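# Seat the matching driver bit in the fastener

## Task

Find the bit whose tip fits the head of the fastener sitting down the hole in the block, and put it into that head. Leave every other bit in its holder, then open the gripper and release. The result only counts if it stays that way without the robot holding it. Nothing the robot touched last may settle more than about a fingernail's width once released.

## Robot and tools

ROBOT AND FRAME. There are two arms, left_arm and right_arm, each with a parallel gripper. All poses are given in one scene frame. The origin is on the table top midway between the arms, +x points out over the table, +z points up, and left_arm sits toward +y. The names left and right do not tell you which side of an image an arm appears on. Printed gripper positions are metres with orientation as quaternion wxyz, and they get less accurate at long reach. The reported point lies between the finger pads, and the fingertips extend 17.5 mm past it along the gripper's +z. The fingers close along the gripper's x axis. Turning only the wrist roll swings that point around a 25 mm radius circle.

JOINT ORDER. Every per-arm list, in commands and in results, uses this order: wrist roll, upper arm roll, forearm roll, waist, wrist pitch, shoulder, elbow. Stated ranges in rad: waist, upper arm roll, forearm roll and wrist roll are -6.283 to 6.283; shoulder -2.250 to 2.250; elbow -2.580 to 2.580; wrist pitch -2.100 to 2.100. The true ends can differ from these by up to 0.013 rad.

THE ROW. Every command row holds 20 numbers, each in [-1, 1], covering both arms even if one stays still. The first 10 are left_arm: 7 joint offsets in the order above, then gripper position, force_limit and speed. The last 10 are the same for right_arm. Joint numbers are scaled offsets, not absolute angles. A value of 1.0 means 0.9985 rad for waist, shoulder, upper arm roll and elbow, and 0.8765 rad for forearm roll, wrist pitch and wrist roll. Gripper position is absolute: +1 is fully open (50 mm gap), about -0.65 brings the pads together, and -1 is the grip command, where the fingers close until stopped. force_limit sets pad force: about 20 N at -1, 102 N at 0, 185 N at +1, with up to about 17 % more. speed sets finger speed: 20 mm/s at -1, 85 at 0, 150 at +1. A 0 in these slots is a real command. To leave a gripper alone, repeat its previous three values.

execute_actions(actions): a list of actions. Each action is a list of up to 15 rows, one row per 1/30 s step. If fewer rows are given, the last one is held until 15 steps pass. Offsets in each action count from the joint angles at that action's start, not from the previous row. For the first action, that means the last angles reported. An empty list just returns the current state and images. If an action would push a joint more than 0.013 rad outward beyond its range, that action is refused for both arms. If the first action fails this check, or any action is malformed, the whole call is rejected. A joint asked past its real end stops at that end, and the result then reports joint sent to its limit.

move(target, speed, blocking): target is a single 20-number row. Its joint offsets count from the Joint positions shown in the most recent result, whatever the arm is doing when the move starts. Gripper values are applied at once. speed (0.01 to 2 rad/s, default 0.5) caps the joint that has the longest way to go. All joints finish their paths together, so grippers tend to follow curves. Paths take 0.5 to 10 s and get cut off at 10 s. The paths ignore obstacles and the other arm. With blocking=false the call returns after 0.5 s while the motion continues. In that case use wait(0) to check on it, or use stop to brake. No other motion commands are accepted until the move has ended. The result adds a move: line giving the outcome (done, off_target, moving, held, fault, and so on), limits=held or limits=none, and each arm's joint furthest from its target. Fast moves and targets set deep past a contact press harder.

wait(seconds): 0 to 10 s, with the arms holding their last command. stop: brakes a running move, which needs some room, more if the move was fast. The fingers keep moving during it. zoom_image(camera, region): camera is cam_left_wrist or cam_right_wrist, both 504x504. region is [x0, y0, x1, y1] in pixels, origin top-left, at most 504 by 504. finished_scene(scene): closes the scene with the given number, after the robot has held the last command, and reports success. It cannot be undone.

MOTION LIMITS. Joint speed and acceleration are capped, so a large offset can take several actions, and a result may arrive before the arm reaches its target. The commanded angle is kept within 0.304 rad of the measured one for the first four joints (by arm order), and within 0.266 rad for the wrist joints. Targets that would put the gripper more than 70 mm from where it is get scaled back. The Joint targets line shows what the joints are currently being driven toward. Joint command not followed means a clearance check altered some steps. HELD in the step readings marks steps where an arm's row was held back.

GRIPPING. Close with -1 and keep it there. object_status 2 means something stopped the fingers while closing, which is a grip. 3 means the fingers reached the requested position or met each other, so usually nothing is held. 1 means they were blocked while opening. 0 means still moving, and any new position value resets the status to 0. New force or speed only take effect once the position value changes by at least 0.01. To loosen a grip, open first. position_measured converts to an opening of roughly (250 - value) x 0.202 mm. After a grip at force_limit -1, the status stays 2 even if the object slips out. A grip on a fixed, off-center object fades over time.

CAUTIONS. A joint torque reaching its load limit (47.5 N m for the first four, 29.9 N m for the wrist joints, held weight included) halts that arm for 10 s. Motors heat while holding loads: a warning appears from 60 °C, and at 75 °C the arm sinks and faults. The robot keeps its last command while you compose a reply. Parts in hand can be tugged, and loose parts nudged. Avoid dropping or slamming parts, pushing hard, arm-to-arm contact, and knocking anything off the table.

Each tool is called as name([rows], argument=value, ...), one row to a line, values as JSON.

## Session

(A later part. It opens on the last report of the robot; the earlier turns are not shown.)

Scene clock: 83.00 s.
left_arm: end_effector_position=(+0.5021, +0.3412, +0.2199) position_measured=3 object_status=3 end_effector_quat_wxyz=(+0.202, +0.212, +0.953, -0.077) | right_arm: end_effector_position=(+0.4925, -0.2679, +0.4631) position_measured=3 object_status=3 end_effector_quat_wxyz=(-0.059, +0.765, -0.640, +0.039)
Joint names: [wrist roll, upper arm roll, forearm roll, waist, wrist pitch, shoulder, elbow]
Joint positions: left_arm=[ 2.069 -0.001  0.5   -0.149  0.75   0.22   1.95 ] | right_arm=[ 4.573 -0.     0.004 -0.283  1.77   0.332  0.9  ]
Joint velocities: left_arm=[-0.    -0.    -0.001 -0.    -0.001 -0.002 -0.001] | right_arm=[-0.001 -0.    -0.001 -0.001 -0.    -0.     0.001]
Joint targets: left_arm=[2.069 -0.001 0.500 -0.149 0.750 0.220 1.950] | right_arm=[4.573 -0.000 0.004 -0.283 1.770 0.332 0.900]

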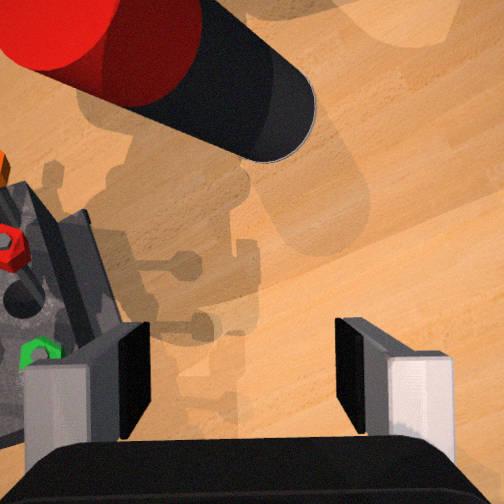

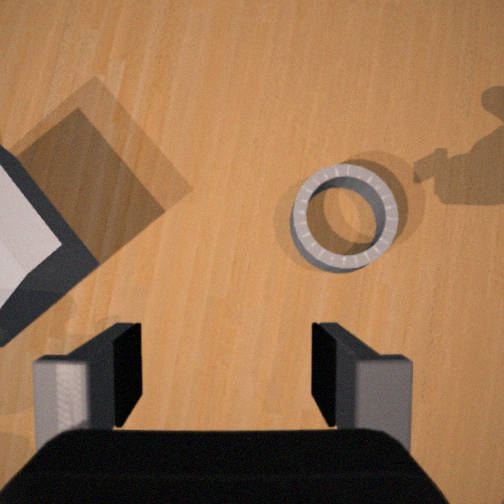

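move(target=[-0.3149,0.001,-0.7123,0.4920,-0.1970,0.1781,-0.3001,0.5,0,0,0,0,0,0,0,0,0,1,0,0], speed=0.4)

Scene clock: 87.13 s.
left_arm: end_effector_position=(+0.6268, +0.2440, +0.2294) position_measured=78 object_status=3 end_effector_quat_wxyz=(+0.188, +0.701, +0.665, +0.178) | right_arm: end_effector_position=(+0.4925, -0.2679, +0.4631) position_measured=3 object_status=3 end_effector_quat_wxyz=(-0.059, +0.765, -0.640, +0.039)
Joint names: [wrist roll, upper arm roll, forearm roll, waist, wrist pitch, shoulder, elbow]
Joint positions: left_arm=[ 1.793  0.    -0.124  0.342  0.577  0.398  1.65 ] | right_arm=[ 4.573 -0.     0.004 -0.283  1.77   0.332  0.9  ]
Joint velocities: left_arm=[-0.002 -0.     0.     0.003  0.     0.002 -0.   ] | right_arm=[ 0.001  0.     0.    -0.    -0.    -0.    -0.   ]
Joint targets: left_arm=[1.793 0.000 -0.124 0.342 0.577 0.398 1.650] | right_arm=[4.573 -0.000 0.004 -0.283 1.770 0.332 0.900]
move: done; limits=none; left_arm: farthest joint: the waist, 0.001 radians from its target (0.492 radians at the start); right_arm: farthest joint: the waist, 0.000 radians from its target (0.000 radians at the start)

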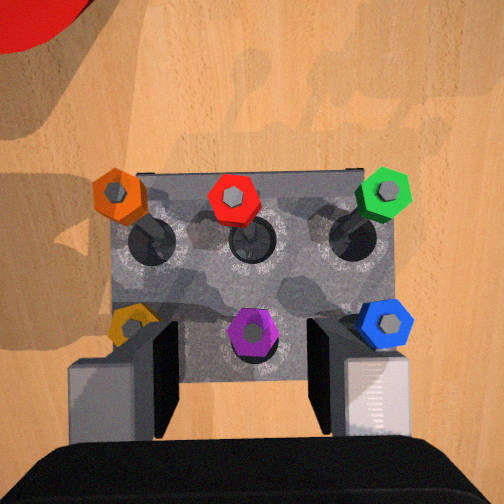

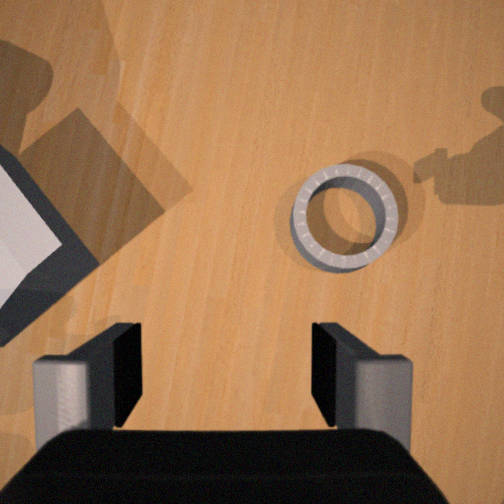

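zoom_image(camera="cam_left_wrist", region=[195, 165, 295, 275])

zoom_image(camera="cam_left_wrist", region=[225, 212, 281, 268])

Region (195, 165, 295, 275) of cam_left_wrist's 504x504 image, scaled by 4.582; it fills the left 458 columns of this view, and the rest is white.

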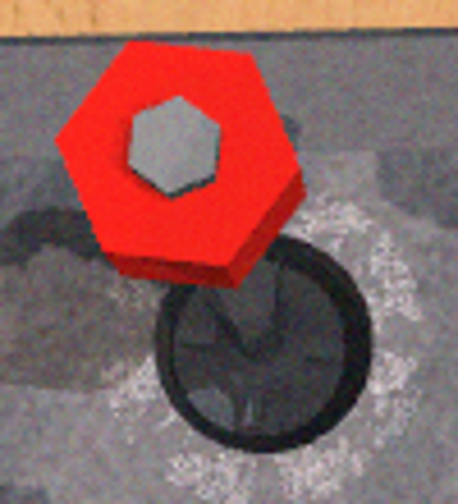

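Region (225, 212, 281, 268) of cam_left_wrist's 504x504 image, scaled by 9.000.

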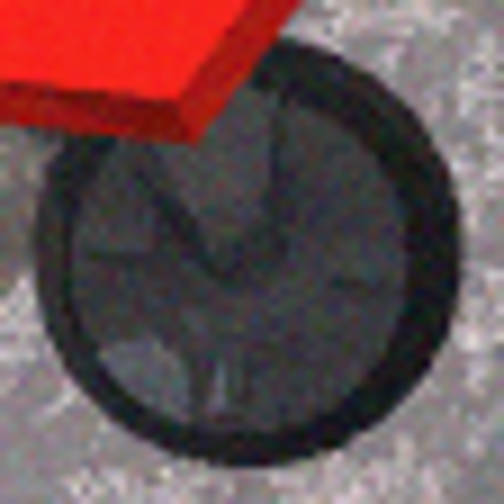

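move(target=[0.9229,0,-0.4502,0.0446,-0.3375,-0.0507,0.2918,0.4,0,0,0,0,0,0,0,0,0,1,0,0], speed=0.5)

Scene clock: 100.40 s.
left_arm: end_effector_position=(+0.5905, +0.2399, +0.1906) position_measured=92 object_status=3 end_effector_quat_wxyz=(+0.248, +0.550, +0.778, +0.178) | right_arm: end_effector_position=(+0.4925, -0.2679, +0.4631) position_measured=3 object_status=3 end_effector_quat_wxyz=(-0.059, +0.765, -0.640, +0.039)
Joint names: [wrist roll, upper arm roll, forearm roll, waist, wrist pitch, shoulder, elbow]
Joint positions: left_arm=[ 2.602  0.    -0.519  0.386  0.281  0.347  1.942] | right_arm=[ 4.573 -0.     0.004 -0.283  1.77   0.332  0.9  ]
Joint velocities: left_arm=[ 0.001 -0.     0.     0.    -0.     0.001  0.   ] | right_arm=[-0.001 -0.    -0.002  0.     0.    -0.    -0.   ]
Joint targets: left_arm=[2.602 0.000 -0.519 0.386 0.281 0.347 1.942] | right_arm=[4.573 -0.000 0.004 -0.283 1.770 0.332 0.900]
move: done; limits=none; left_arm: farthest joint: the waist, 0.001 radians from its target (0.045 radians at the start); right_arm: farthest joint: the waist, 0.000 radians from its target (0.000 radians at the start)

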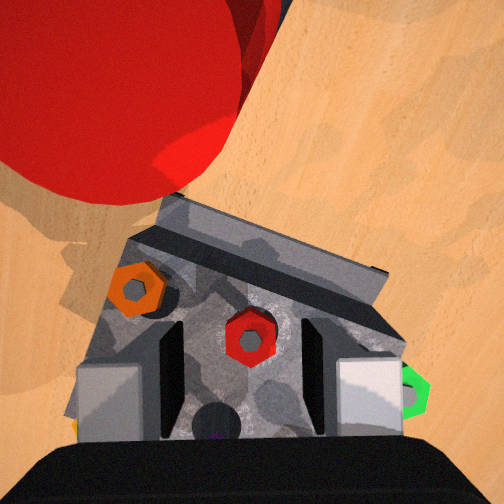

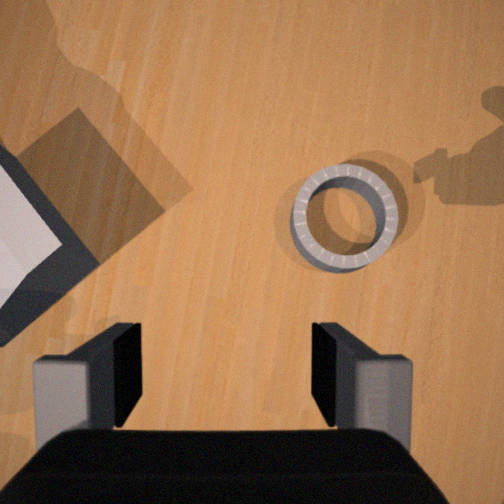

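zoom_image(camera="cam_left_wrist", region=[150, 280, 340, 440])

zoom_image(camera="cam_left_wrist", region=[210, 296, 294, 380])

Region (150, 280, 340, 440) of cam_left_wrist's 504x504 image, scaled by 2.653; it fills the top 424 rows of this view, and the rest is white.

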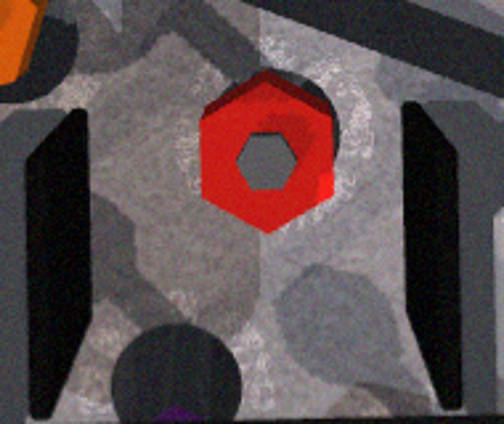

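Region (210, 296, 294, 380) of cam_left_wrist's 504x504 image, scaled by 6.000.

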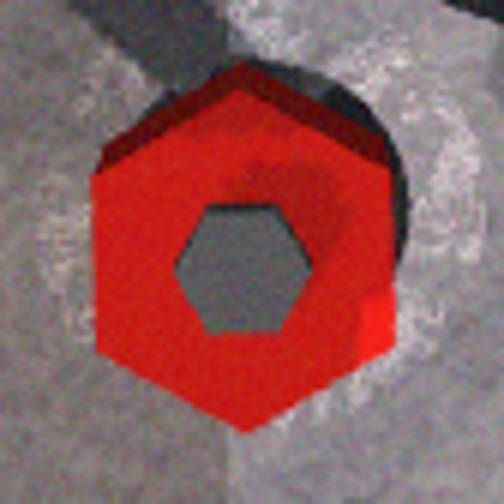

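move(target=[0.2205,0,-0.2329,-0.0231,-0.1048,0.1416,-0.0411,0.4,0,0,0,0,0,0,0,0,0,1,0,0], speed=0.15)

Scene clock: 107.43 s.
left_arm: end_effector_position=(+0.6247, +0.2416, +0.1440) position_measured=92 object_status=3 end_effector_quat_wxyz=(+0.249, +0.550, +0.777, +0.178) | right_arm: end_effector_position=(+0.4925, -0.2679, +0.4631) position_measured=3 object_status=3 end_effector_quat_wxyz=(-0.059, +0.765, -0.640, +0.039)
Joint names: [wrist roll, upper arm roll, forearm roll, waist, wrist pitch, shoulder, elbow]
Joint positions: left_arm=[ 2.795  0.    -0.723  0.363  0.189  0.488  1.9  ] | right_arm=[ 4.573 -0.     0.004 -0.283  1.77   0.332  0.9  ]
Joint velocities: left_arm=[ 0.001 -0.     0.001 -0.001 -0.001  0.001  0.   ] | right_arm=[ 0.     0.    -0.002  0.    -0.    -0.    -0.   ]
Joint targets: left_arm=[2.795 0.000 -0.723 0.363 0.189 0.489 1.900] | right_arm=[4.573 -0.000 0.004 -0.283 1.770 0.332 0.900]
move: done; limits=none; left_arm: farthest joint: the waist, 0.000 radians from its target (0.023 radians at the start); right_arm: farthest joint: the waist, 0.000 radians from its target (0.000 radians at the start)

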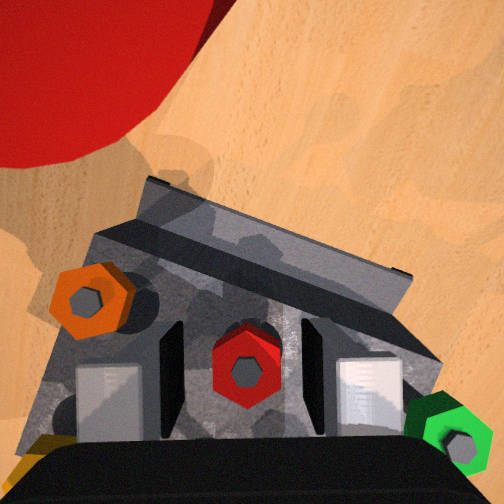

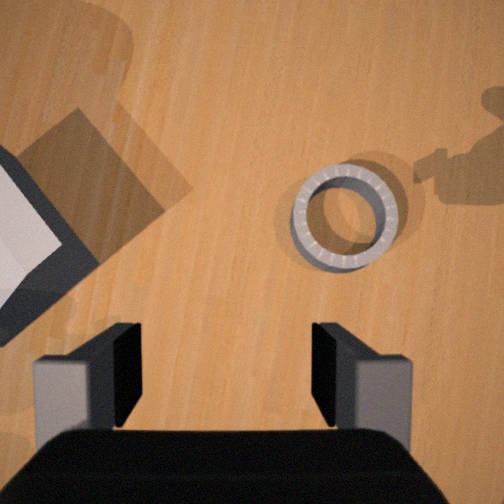

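zoom_image(camera="cam_left_wrist", region=[150, 300, 340, 440])

Region (150, 300, 340, 440) of cam_left_wrist's 504x504 image, scaled by 2.653; it fills the top 371 rows of this view, and the rest is white.

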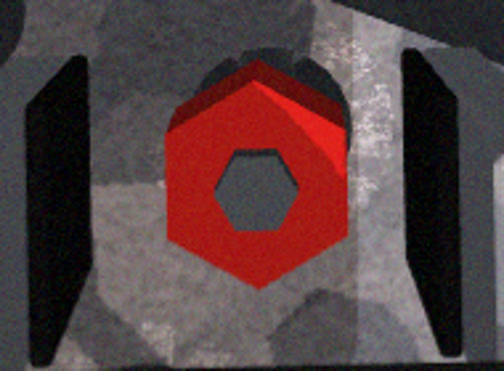

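move(target=[0,0,0,-0.0017,0,0,0,-1,0.2,-0.9,0,0,0,0,0,0,0,1,0,0], speed=0.05)

Scene clock: 109.83 s.
left_arm: end_effector_position=(+0.6248, +0.2428, +0.1439) position_measured=178 object_status=2 end_effector_quat_wxyz=(+0.248, +0.549, +0.778, +0.178) | right_arm: end_effector_position=(+0.4925, -0.2679, +0.4631) position_measured=3 object_status=3 end_effector_quat_wxyz=(-0.059, +0.765, -0.640, +0.039)
Joint names: [wrist roll, upper arm roll, forearm roll, waist, wrist pitch, shoulder, elbow]
Joint positions: left_arm=[ 2.795  0.    -0.723  0.361  0.189  0.488  1.901] | right_arm=[ 4.573 -0.     0.004 -0.283  1.77   0.332  0.9  ]
Joint velocities: left_arm=[ 0.001  0.    -0.     0.001  0.001 -0.    -0.001] | right_arm=[ 0.    -0.     0.    -0.001  0.     0.    -0.001]
Joint targets: left_arm=[2.795 0.000 -0.723 0.361 0.189 0.488 1.900] | right_arm=[4.573 -0.000 0.004 -0.283 1.770 0.332 0.900]
move: done; limits=none; left_arm: farthest joint: the elbow, 0.001 radians from its target (0.000 radians at the start); right_arm: farthest joint: the waist, 0.000 radians from its target (0.000 radians at the start)

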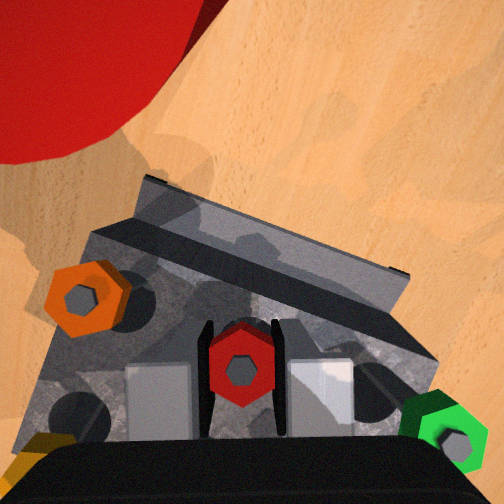

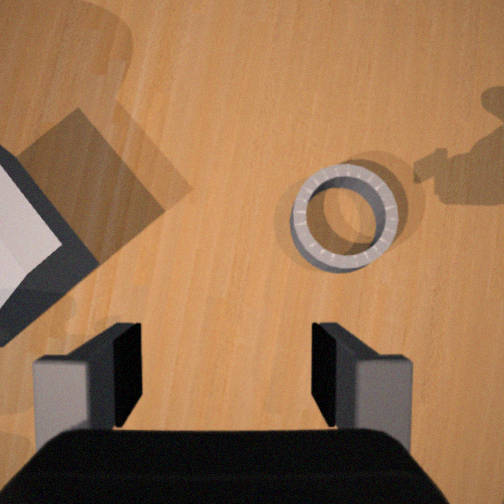

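move(target=[-0.09682,0,0.09743,0.00311,0.02792,-0.03881,0.0087,-1,0.2,-0.9,0,0,0,0,0,0,0,1,0,0], speed=0.12)

Scene clock: 117.70 s.
left_arm: end_effector_position=(+0.6170, +0.2432, +0.1579) position_measured=178 object_status=2 end_effector_quat_wxyz=(+0.248, +0.549, +0.778, +0.178) | right_arm: end_effector_position=(+0.4925, -0.2679, +0.4631) position_measured=3 object_status=3 end_effector_quat_wxyz=(-0.059, +0.765, -0.640, +0.039)
Joint names: [wrist roll, upper arm roll, forearm roll, waist, wrist pitch, shoulder, elbow]
Joint positions: left_arm=[ 2.71   0.    -0.637  0.364  0.214  0.45   1.909] | right_arm=[ 4.573 -0.     0.004 -0.283  1.77   0.332  0.9  ]
Joint velocities: left_arm=[ 0.    -0.     0.    -0.    -0.    -0.003 -0.001] | right_arm=[-0.    -0.001 -0.001 -0.001  0.     0.    -0.001]
Joint targets: left_arm=[2.710 0.000 -0.637 0.364 0.214 0.449 1.909] | right_arm=[4.573 -0.000 0.004 -0.283 1.770 0.332 0.900]
move: done; limits=none; left_arm: farthest joint: the waist, 0.000 radians from its target (0.003 radians at the start); right_arm: farthest joint: the waist, 0.000 radians from its target (0.000 radians at the start)

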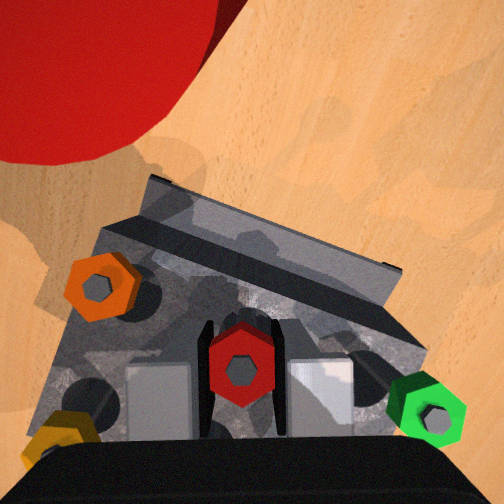

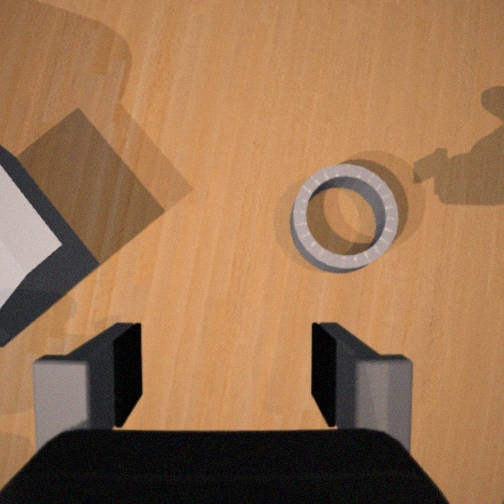

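move(target=[-0.08065,0,0.08115,0.00321,0.03114,-0.03860,0.00705,-1,0.2,-0.9,0,0,0,0,0,0,0,1,0,0], speed=0.12)

Scene clock: 118.93 s.
left_arm: end_effector_position=(+0.6090, +0.2436, +0.1716) position_measured=178 object_status=2 end_effector_quat_wxyz=(+0.248, +0.549, +0.778, +0.178) | right_arm: end_effector_position=(+0.4925, -0.2679, +0.4631) position_measured=3 object_status=3 end_effector_quat_wxyz=(-0.059, +0.765, -0.640, +0.039)
Joint names: [wrist roll, upper arm roll, forearm roll, waist, wrist pitch, shoulder, elbow]
Joint positions: left_arm=[ 2.64   0.    -0.566  0.367  0.241  0.411  1.916] | right_arm=[ 4.573 -0.     0.004 -0.283  1.77   0.332  0.9  ]
Joint velocities: left_arm=[ 0.    -0.    -0.     0.    -0.    -0.001 -0.001] | right_arm=[-0.    -0.    -0.002 -0.    -0.     0.    -0.   ]
Joint targets: left_arm=[2.640 0.000 -0.566 0.367 0.241 0.411 1.916] | right_arm=[4.573 -0.000 0.004 -0.283 1.770 0.332 0.900]
move: done; limits=none; left_arm: farthest joint: the waist, 0.000 radians from its target (0.003 radians at the start); right_arm: farthest joint: the waist, 0.000 radians from its target (0.000 radians at the start)

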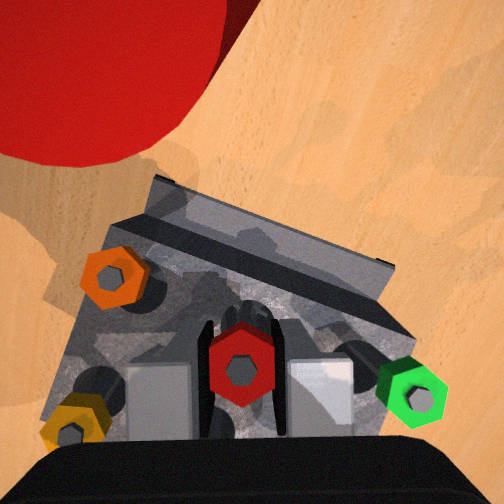

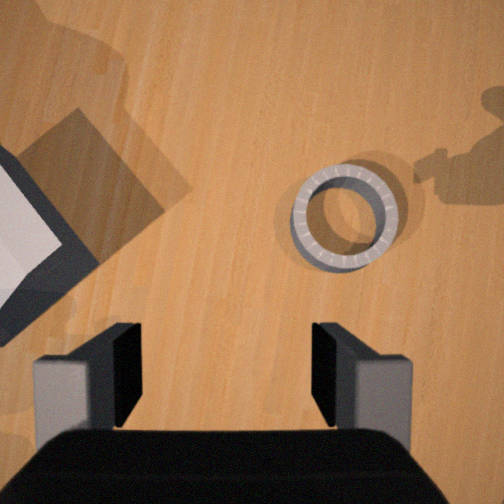

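move(target=[-0.06705,0,0.06744,0.00345,0.03403,-0.03829,0.00501,-1,0.2,-0.9,0,0,0,0,0,0,0,1,0,0], speed=0.1)

Scene clock: 120.20 s.
left_arm: end_effector_position=(+0.6010, +0.2439, +0.1854) position_measured=178 object_status=2 end_effector_quat_wxyz=(+0.248, +0.549, +0.778, +0.178) | right_arm: end_effector_position=(+0.4925, -0.2679, +0.4631) position_measured=3 object_status=3 end_effector_quat_wxyz=(-0.059, +0.765, -0.640, +0.039)
Joint names: [wrist roll, upper arm roll, forearm roll, waist, wrist pitch, shoulder, elbow]
Joint positions: left_arm=[ 2.581  0.    -0.507  0.371  0.271  0.373  1.921] | right_arm=[ 4.573 -0.     0.004 -0.283  1.77   0.332  0.9  ]
Joint velocities: left_arm=[-0.     0.     0.     0.    -0.    -0.003  0.   ] | right_arm=[0.    0.001 0.003 0.    0.    0.    0.   ]
Joint targets: left_arm=[2.581 0.000 -0.507 0.371 0.271 0.373 1.921] | right_arm=[4.573 -0.000 0.004 -0.283 1.770 0.332 0.900]
move: done; limits=none; left_arm: farthest joint: the waist, 0.000 radians from its target (0.003 radians at the start); right_arm: farthest joint: the waist, 0.000 radians from its target (0.000 radians at the start)

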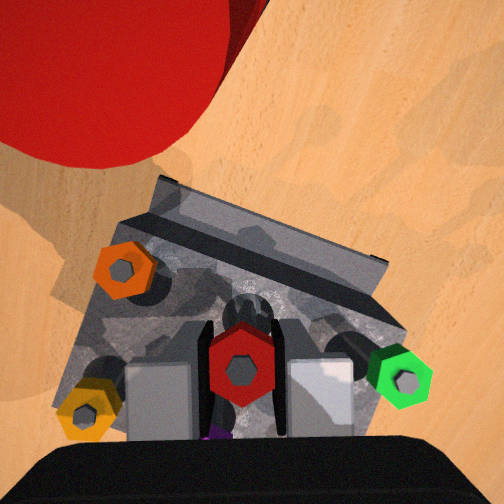

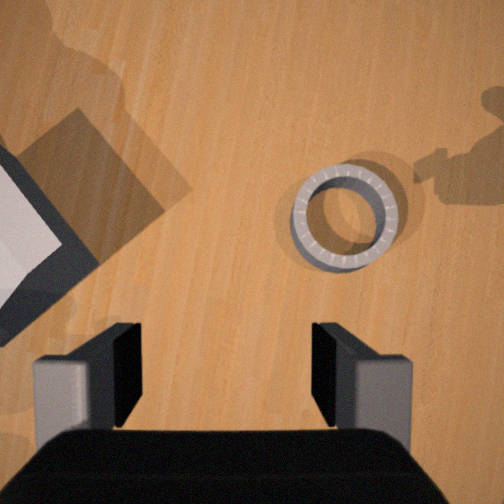

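move(target=[-0.05576,0,0.05605,0.00348,0.03665,-0.03787,0.00294,-1,0.2,-0.9,0,0,0,0,0,0,0,1,0,0], speed=0.09)

zoom_image(camera="cam_left_wrist", region=[213, 270, 285, 342])

Scene clock: 121.57 s.
left_arm: end_effector_position=(+0.5930, +0.2443, +0.1991) position_measured=178 object_status=2 end_effector_quat_wxyz=(+0.248, +0.549, +0.778, +0.178) | right_arm: end_effector_position=(+0.4925, -0.2679, +0.4631) position_measured=3 object_status=3 end_effector_quat_wxyz=(-0.059, +0.765, -0.640, +0.039)
Joint names: [wrist roll, upper arm roll, forearm roll, waist, wrist pitch, shoulder, elbow]
Joint positions: left_arm=[ 2.532  0.    -0.458  0.374  0.303  0.336  1.924] | right_arm=[ 4.573 -0.     0.004 -0.283  1.77   0.332  0.9  ]
Joint velocities: left_arm=[ 0.001  0.     0.     0.001  0.    -0.001  0.   ] | right_arm=[-0.     0.     0.    -0.001 -0.    -0.    -0.   ]
Joint targets: left_arm=[2.532 0.000 -0.458 0.374 0.303 0.335 1.924] | right_arm=[4.573 -0.000 0.004 -0.283 1.770 0.332 0.900]
move: done; limits=none; left_arm: farthest joint: the waist, 0.000 radians from its target (0.004 radians at the start); right_arm: farthest joint: the waist, 0.000 radians from its target (0.000 radians at the start)

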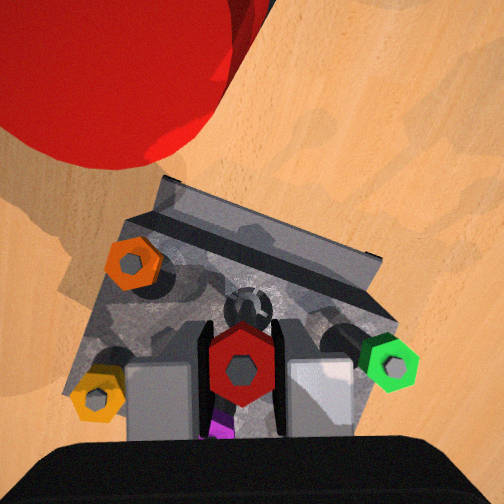

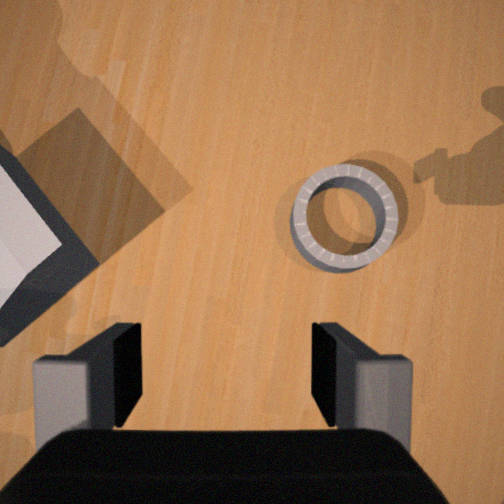

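Region (213, 270, 285, 342) of cam_left_wrist's 504x504 image, scaled by 7.000.

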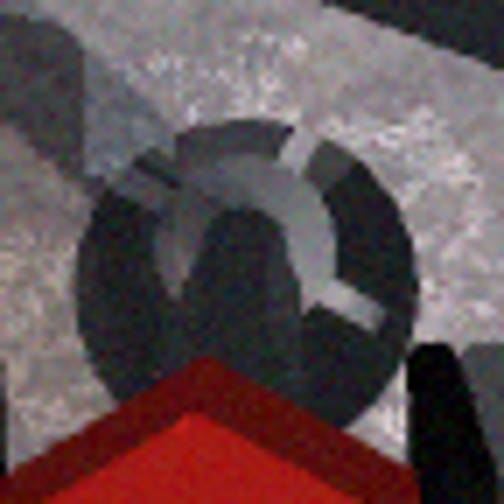

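move(target=[-0.05117,0,0.05058,0.00272,0.04051,-0.03696,-0.00123,-1,0.2,-0.9,0,0,0,0,0,0,0,1,0,0], speed=0.08)

zoom_image(camera="cam_left_wrist", region=[213, 270, 285, 342])

Scene clock: 127.00 s.
left_arm: end_effector_position=(+0.5856, +0.2450, +0.2133) position_measured=178 object_status=2 end_effector_quat_wxyz=(+0.248, +0.549, +0.778, +0.178) | right_arm: end_effector_position=(+0.4925, -0.2679, +0.4631) position_measured=3 object_status=3 end_effector_quat_wxyz=(-0.059, +0.765, -0.640, +0.039)
Joint names: [wrist roll, upper arm roll, forearm roll, waist, wrist pitch, shoulder, elbow]
Joint positions: left_arm=[ 2.487  0.    -0.414  0.377  0.339  0.299  1.923] | right_arm=[ 4.573 -0.     0.004 -0.283  1.77   0.332  0.9  ]
Joint velocities: left_arm=[-0.    -0.    -0.     0.001  0.    -0.001  0.002] | right_arm=[-0.    -0.    -0.001 -0.     0.001  0.     0.   ]
Joint targets: left_arm=[2.487 0.000 -0.414 0.377 0.339 0.299 1.923] | right_arm=[4.573 -0.000 0.004 -0.283 1.770 0.332 0.900]
move: done; limits=none; left_arm: farthest joint: the waist, 0.000 radians from its target (0.002 radians at the start); right_arm: farthest joint: the waist, 0.000 radians from its target (0.000 radians at the start)

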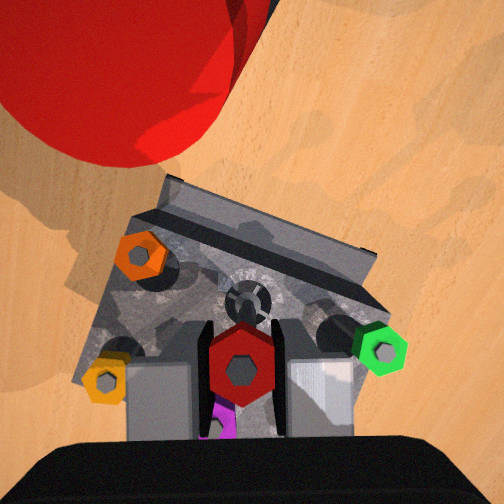

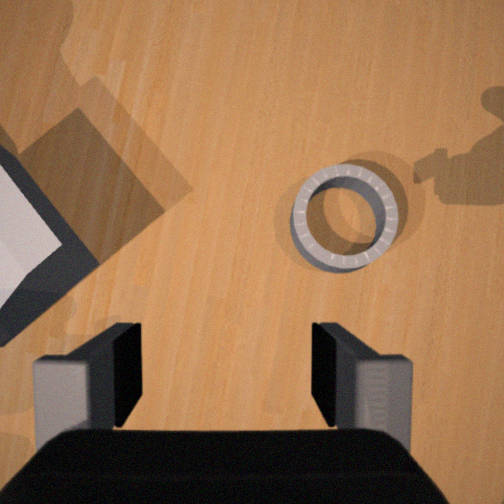

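Region (213, 270, 285, 342) of cam_left_wrist's 504x504 image, scaled by 7.000.

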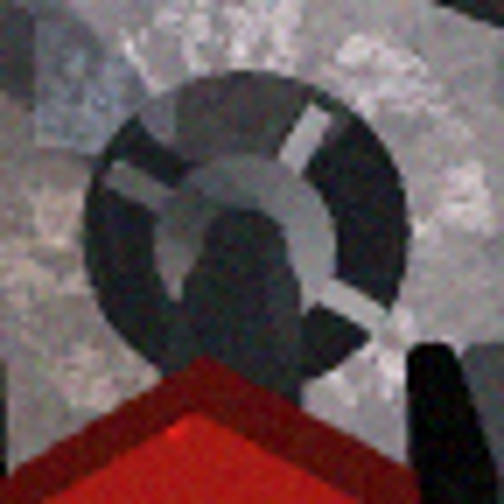

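zoom_image(camera="cam_left_wrist", region=[192, 312, 292, 412])

Region (192, 312, 292, 412) of cam_left_wrist's 504x504 image, scaled by 5.040.

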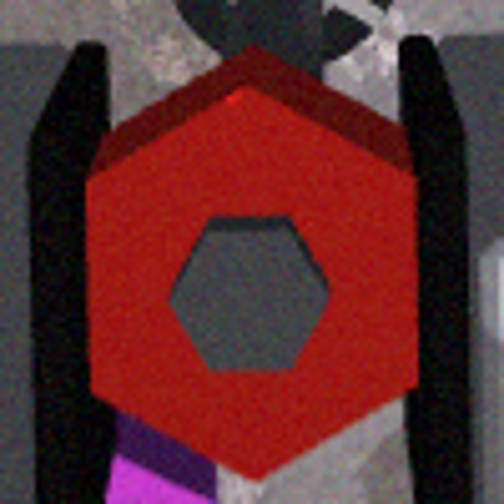

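move(target=[-0.1335,0,0.1495,0.0621,0.3446,-0.2711,-0.032,-1,0.2,-0.9,0,0,0,0,0,0,0,1,0,0], speed=0.3)

Scene clock: 141.77 s.
left_arm: end_effector_position=(+0.5145, +0.2412, +0.3149) position_measured=178 object_status=2 end_effector_quat_wxyz=(+0.248, +0.551, +0.777, +0.178) | right_arm: end_effector_position=(+0.4925, -0.2679, +0.4631) position_measured=3 object_status=3 end_effector_quat_wxyz=(-0.059, +0.765, -0.640, +0.039)
Joint names: [wrist roll, upper arm roll, forearm roll, waist, wrist pitch, shoulder, elbow]
Joint positions: left_arm=[ 2.37   0.    -0.283  0.439  0.641  0.029  1.891] | right_arm=[ 4.573 -0.     0.004 -0.283  1.77   0.332  0.9  ]
Joint velocities: left_arm=[ 0.    -0.     0.     0.001  0.    -0.004 -0.001] | right_arm=[-0.001 -0.     0.001  0.    -0.    -0.    -0.001]
Joint targets: left_arm=[2.370 0.000 -0.283 0.439 0.641 0.028 1.891] | right_arm=[4.573 -0.000 0.004 -0.283 1.770 0.332 0.900]
move: done; limits=none; left_arm: farthest joint: the waist, 0.000 radians from its target (0.062 radians at the start); right_arm: farthest joint: the waist, 0.000 radians from its target (0.000 radians at the start)

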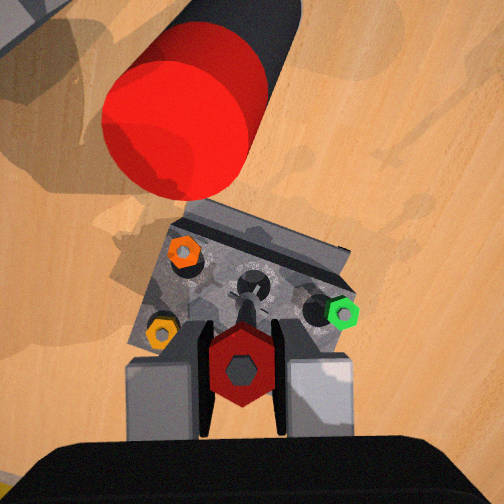

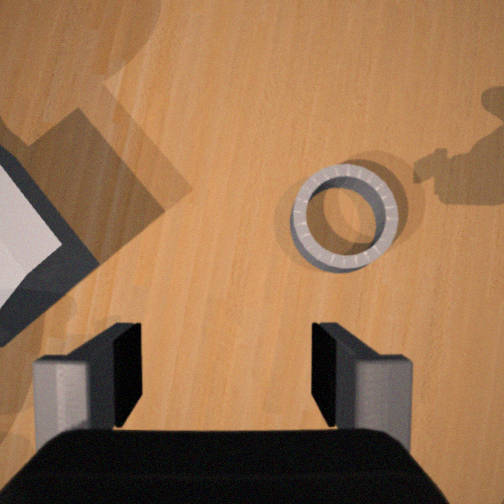

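move(target=[-0.7668,0,0.4840,0.2247,0.0667,0.1803,-0.1800,-1,0.2,-0.9,0,0,0,0,0,0,0,1,0,0], speed=0.45)

Scene clock: 144.13 s.
left_arm: end_effector_position=(+0.4838, +0.0488, +0.2926) position_measured=178 object_status=2 end_effector_quat_wxyz=(+0.256, +0.776, +0.573, +0.064) | right_arm: end_effector_position=(+0.4925, -0.2679, +0.4631) position_measured=3 object_status=3 end_effector_quat_wxyz=(-0.059, +0.765, -0.640, +0.039)
Joint names: [wrist roll, upper arm roll, forearm roll, waist, wrist pitch, shoulder, elbow]
Joint positions: left_arm=[1.698 0.    0.142 0.663 0.699 0.208 1.711] | right_arm=[ 4.573 -0.     0.004 -0.283  1.77   0.332  0.9  ]
Joint velocities: left_arm=[-0.     0.     0.001  0.004  0.001  0.001  0.001] | right_arm=[-0.     0.     0.001  0.     0.001  0.    -0.   ]
Joint targets: left_arm=[1.698 0.000 0.142 0.663 0.699 0.209 1.711] | right_arm=[4.573 -0.000 0.004 -0.283 1.770 0.332 0.900]
move: done; limits=none; left_arm: farthest joint: the shoulder, 0.001 radians from its target (0.181 radians at the start); right_arm: farthest joint: the waist, 0.000 radians from its target (0.000 radians at the start)

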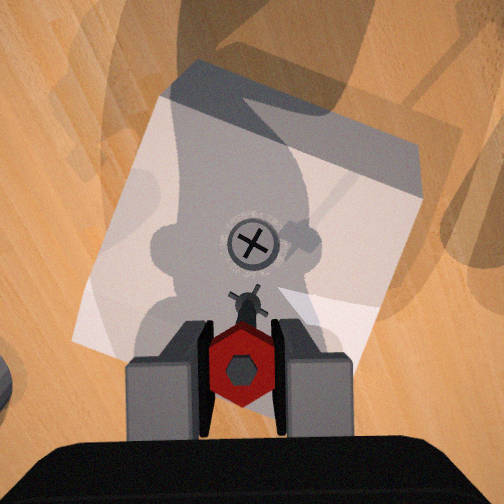

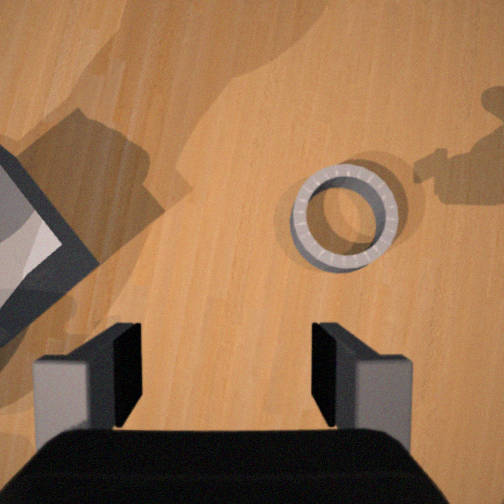

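zoom_image(camera="cam_left_wrist", region=[221, 212, 285, 276])

zoom_image(camera="cam_left_wrist", region=[216, 272, 280, 336])

Region (221, 212, 285, 276) of cam_left_wrist's 504x504 image, scaled by 7.875.

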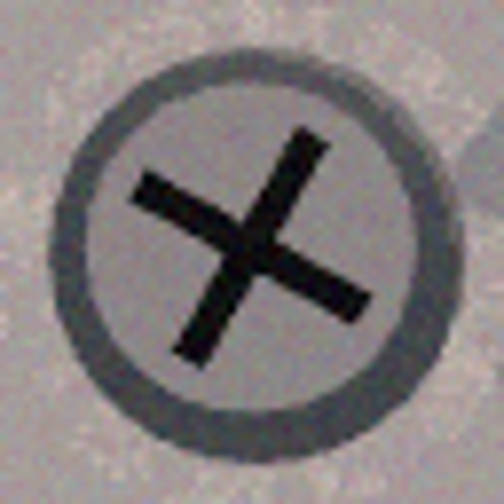

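Region (216, 272, 280, 336) of cam_left_wrist's 504x504 image, scaled by 7.875.

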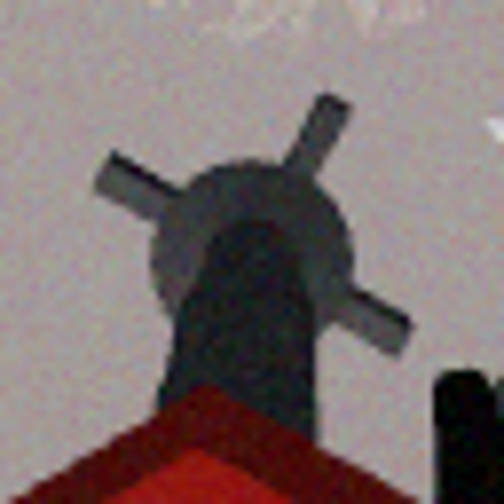

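move(target=[-0.05808,0,0.04079,0.00740,-0.15752,0.01152,0.12177,-1,0.2,-0.9,0,0,0,0,0,0,0,1,0,0], speed=0.15)

zoom_image(camera="cam_left_wrist", region=[212, 262, 284, 334])

Scene clock: 151.93 s.
left_arm: end_effector_position=(+0.4723, +0.0499, +0.2544) position_measured=178 object_status=2 end_effector_quat_wxyz=(+0.260, +0.780, +0.566, +0.064) | right_arm: end_effector_position=(+0.4925, -0.2679, +0.4631) position_measured=3 object_status=3 end_effector_quat_wxyz=(-0.059, +0.765, -0.640, +0.039)
Joint names: [wrist roll, upper arm roll, forearm roll, waist, wrist pitch, shoulder, elbow]
Joint positions: left_arm=[1.647 0.    0.177 0.67  0.561 0.22  1.833] | right_arm=[ 4.573 -0.     0.004 -0.283  1.77   0.332  0.9  ]
Joint velocities: left_arm=[-0.001  0.    -0.    -0.    -0.    -0.     0.001] | right_arm=[-0.001 -0.    -0.    -0.    -0.    -0.    -0.   ]
Joint targets: left_arm=[1.647 0.000 0.177 0.670 0.561 0.220 1.833] | right_arm=[4.573 -0.000 0.004 -0.283 1.770 0.332 0.900]
move: done; limits=none; left_arm: farthest joint: the waist, 0.000 radians from its target (0.007 radians at the start); right_arm: farthest joint: the waist, 0.000 radians from its target (0.000 radians at the start)

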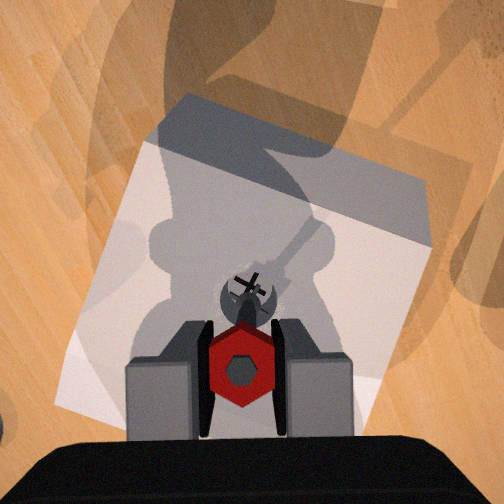

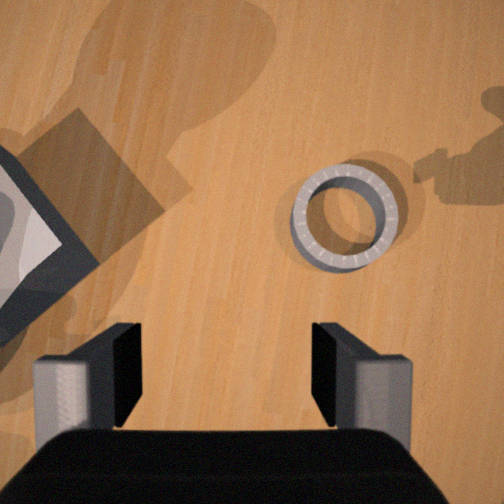

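Region (212, 262, 284, 334) of cam_left_wrist's 504x504 image, scaled by 7.000.

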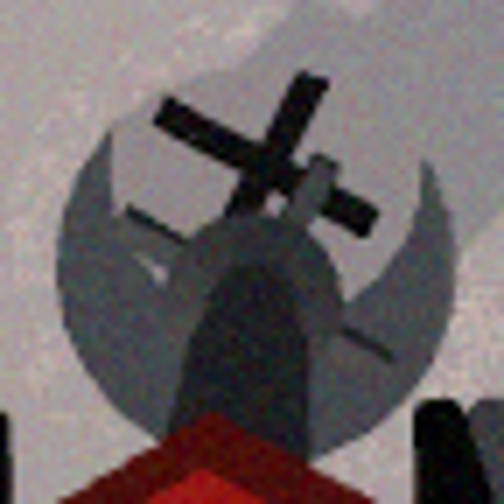

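move(target=[-0.02604,0,0.02864,0.01010,-0.11873,0.09662,0.00783,-1,0.2,-0.9,0,0,0,0,0,0,0,1,0,0], speed=0.1)

zoom_image(camera="cam_left_wrist", region=[212, 262, 284, 334])

Scene clock: 156.23 s.
left_arm: end_effector_position=(+0.4897, +0.0355, +0.2156) position_measured=178 object_status=2 end_effector_quat_wxyz=(+0.260, +0.780, +0.566, +0.065) | right_arm: end_effector_position=(+0.4925, -0.2679, +0.4631) position_measured=3 object_status=3 end_effector_quat_wxyz=(-0.059, +0.765, -0.640, +0.039)
Joint names: [wrist roll, upper arm roll, forearm roll, waist, wrist pitch, shoulder, elbow]
Joint positions: left_arm=[1.624 0.    0.202 0.68  0.457 0.316 1.841] | right_arm=[ 4.573 -0.     0.004 -0.283  1.77   0.332  0.9  ]
Joint velocities: left_arm=[-0.002  0.001 -0.     0.001  0.     0.002  0.   ] | right_arm=[-0.001  0.     0.001  0.     0.     0.    -0.   ]
Joint targets: left_arm=[1.624 0.000 0.202 0.680 0.457 0.316 1.841] | right_arm=[4.573 -0.000 0.004 -0.283 1.770 0.332 0.900]
move: done; limits=none; left_arm: farthest joint: the waist, 0.000 radians from its target (0.010 radians at the start); right_arm: farthest joint: the waist, 0.000 radians from its target (0.000 radians at the start)

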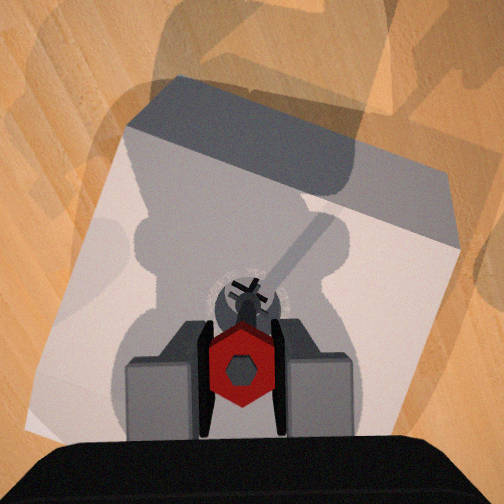

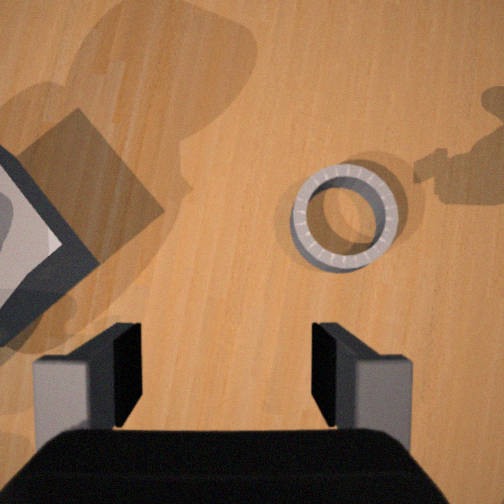

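Region (212, 262, 284, 334) of cam_left_wrist's 504x504 image, scaled by 7.000.

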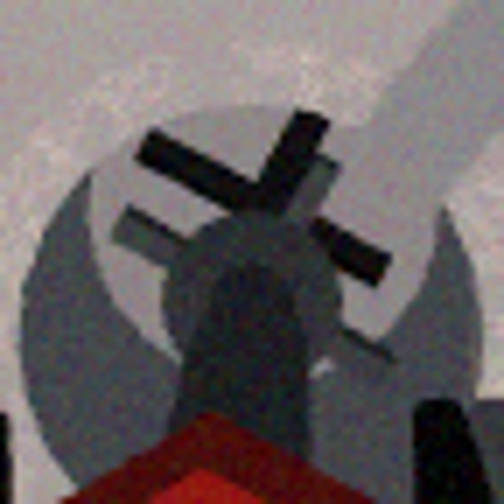

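move(target=[-0.03998,0,0.04273,0.00868,-0.10774,0.10099,-0.00568,-1,0.2,-0.9,0,0,0,0,0,0,0,1,0,0], speed=0.09)

zoom_image(camera="cam_left_wrist", region=[220, 274, 276, 330])

Scene clock: 159.27 s.
left_arm: end_effector_position=(+0.5067, +0.0215, +0.1764) position_measured=178 object_status=2 end_effector_quat_wxyz=(+0.260, +0.780, +0.566, +0.065) | right_arm: end_effector_position=(+0.4925, -0.2679, +0.4631) position_measured=3 object_status=3 end_effector_quat_wxyz=(-0.059, +0.765, -0.640, +0.039)
Joint names: [wrist roll, upper arm roll, forearm roll, waist, wrist pitch, shoulder, elbow]
Joint positions: left_arm=[1.589 0.    0.24  0.689 0.363 0.417 1.835] | right_arm=[ 4.573 -0.     0.004 -0.283  1.77   0.332  0.9  ]
Joint velocities: left_arm=[ 0.    -0.    -0.001  0.001  0.001  0.002 -0.001] | right_arm=[-0.     0.    -0.001 -0.     0.    -0.     0.   ]
Joint targets: left_arm=[1.589 0.000 0.240 0.689 0.363 0.417 1.835] | right_arm=[4.573 -0.000 0.004 -0.283 1.770 0.332 0.900]
move: done; limits=none; left_arm: farthest joint: the waist, 0.000 radians from its target (0.008 radians at the start); right_arm: farthest joint: the waist, 0.000 radians from its target (0.000 radians at the start)

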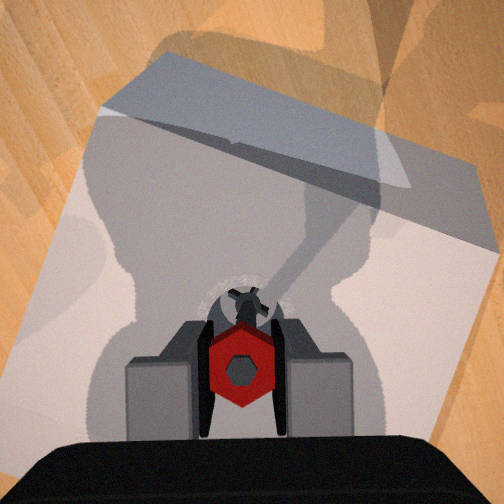

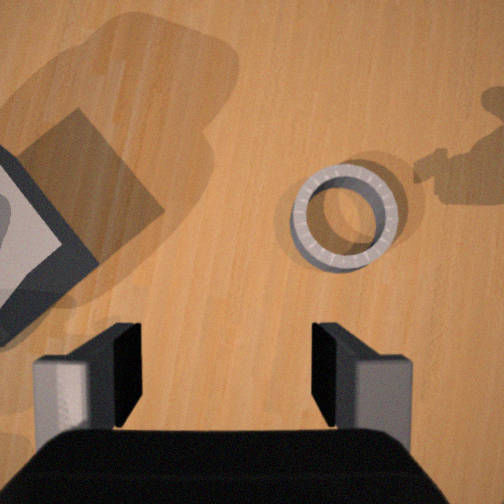

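Region (220, 274, 276, 330) of cam_left_wrist's 504x504 image, scaled by 9.000.

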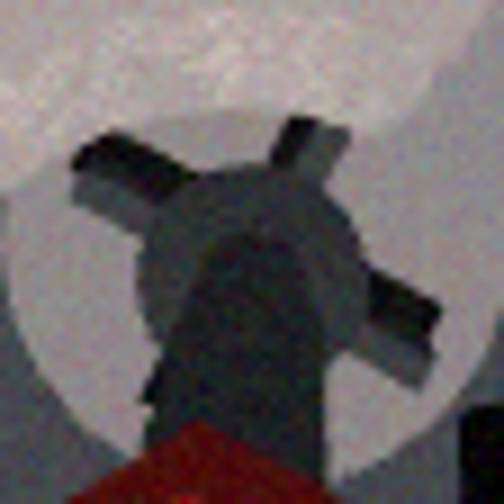

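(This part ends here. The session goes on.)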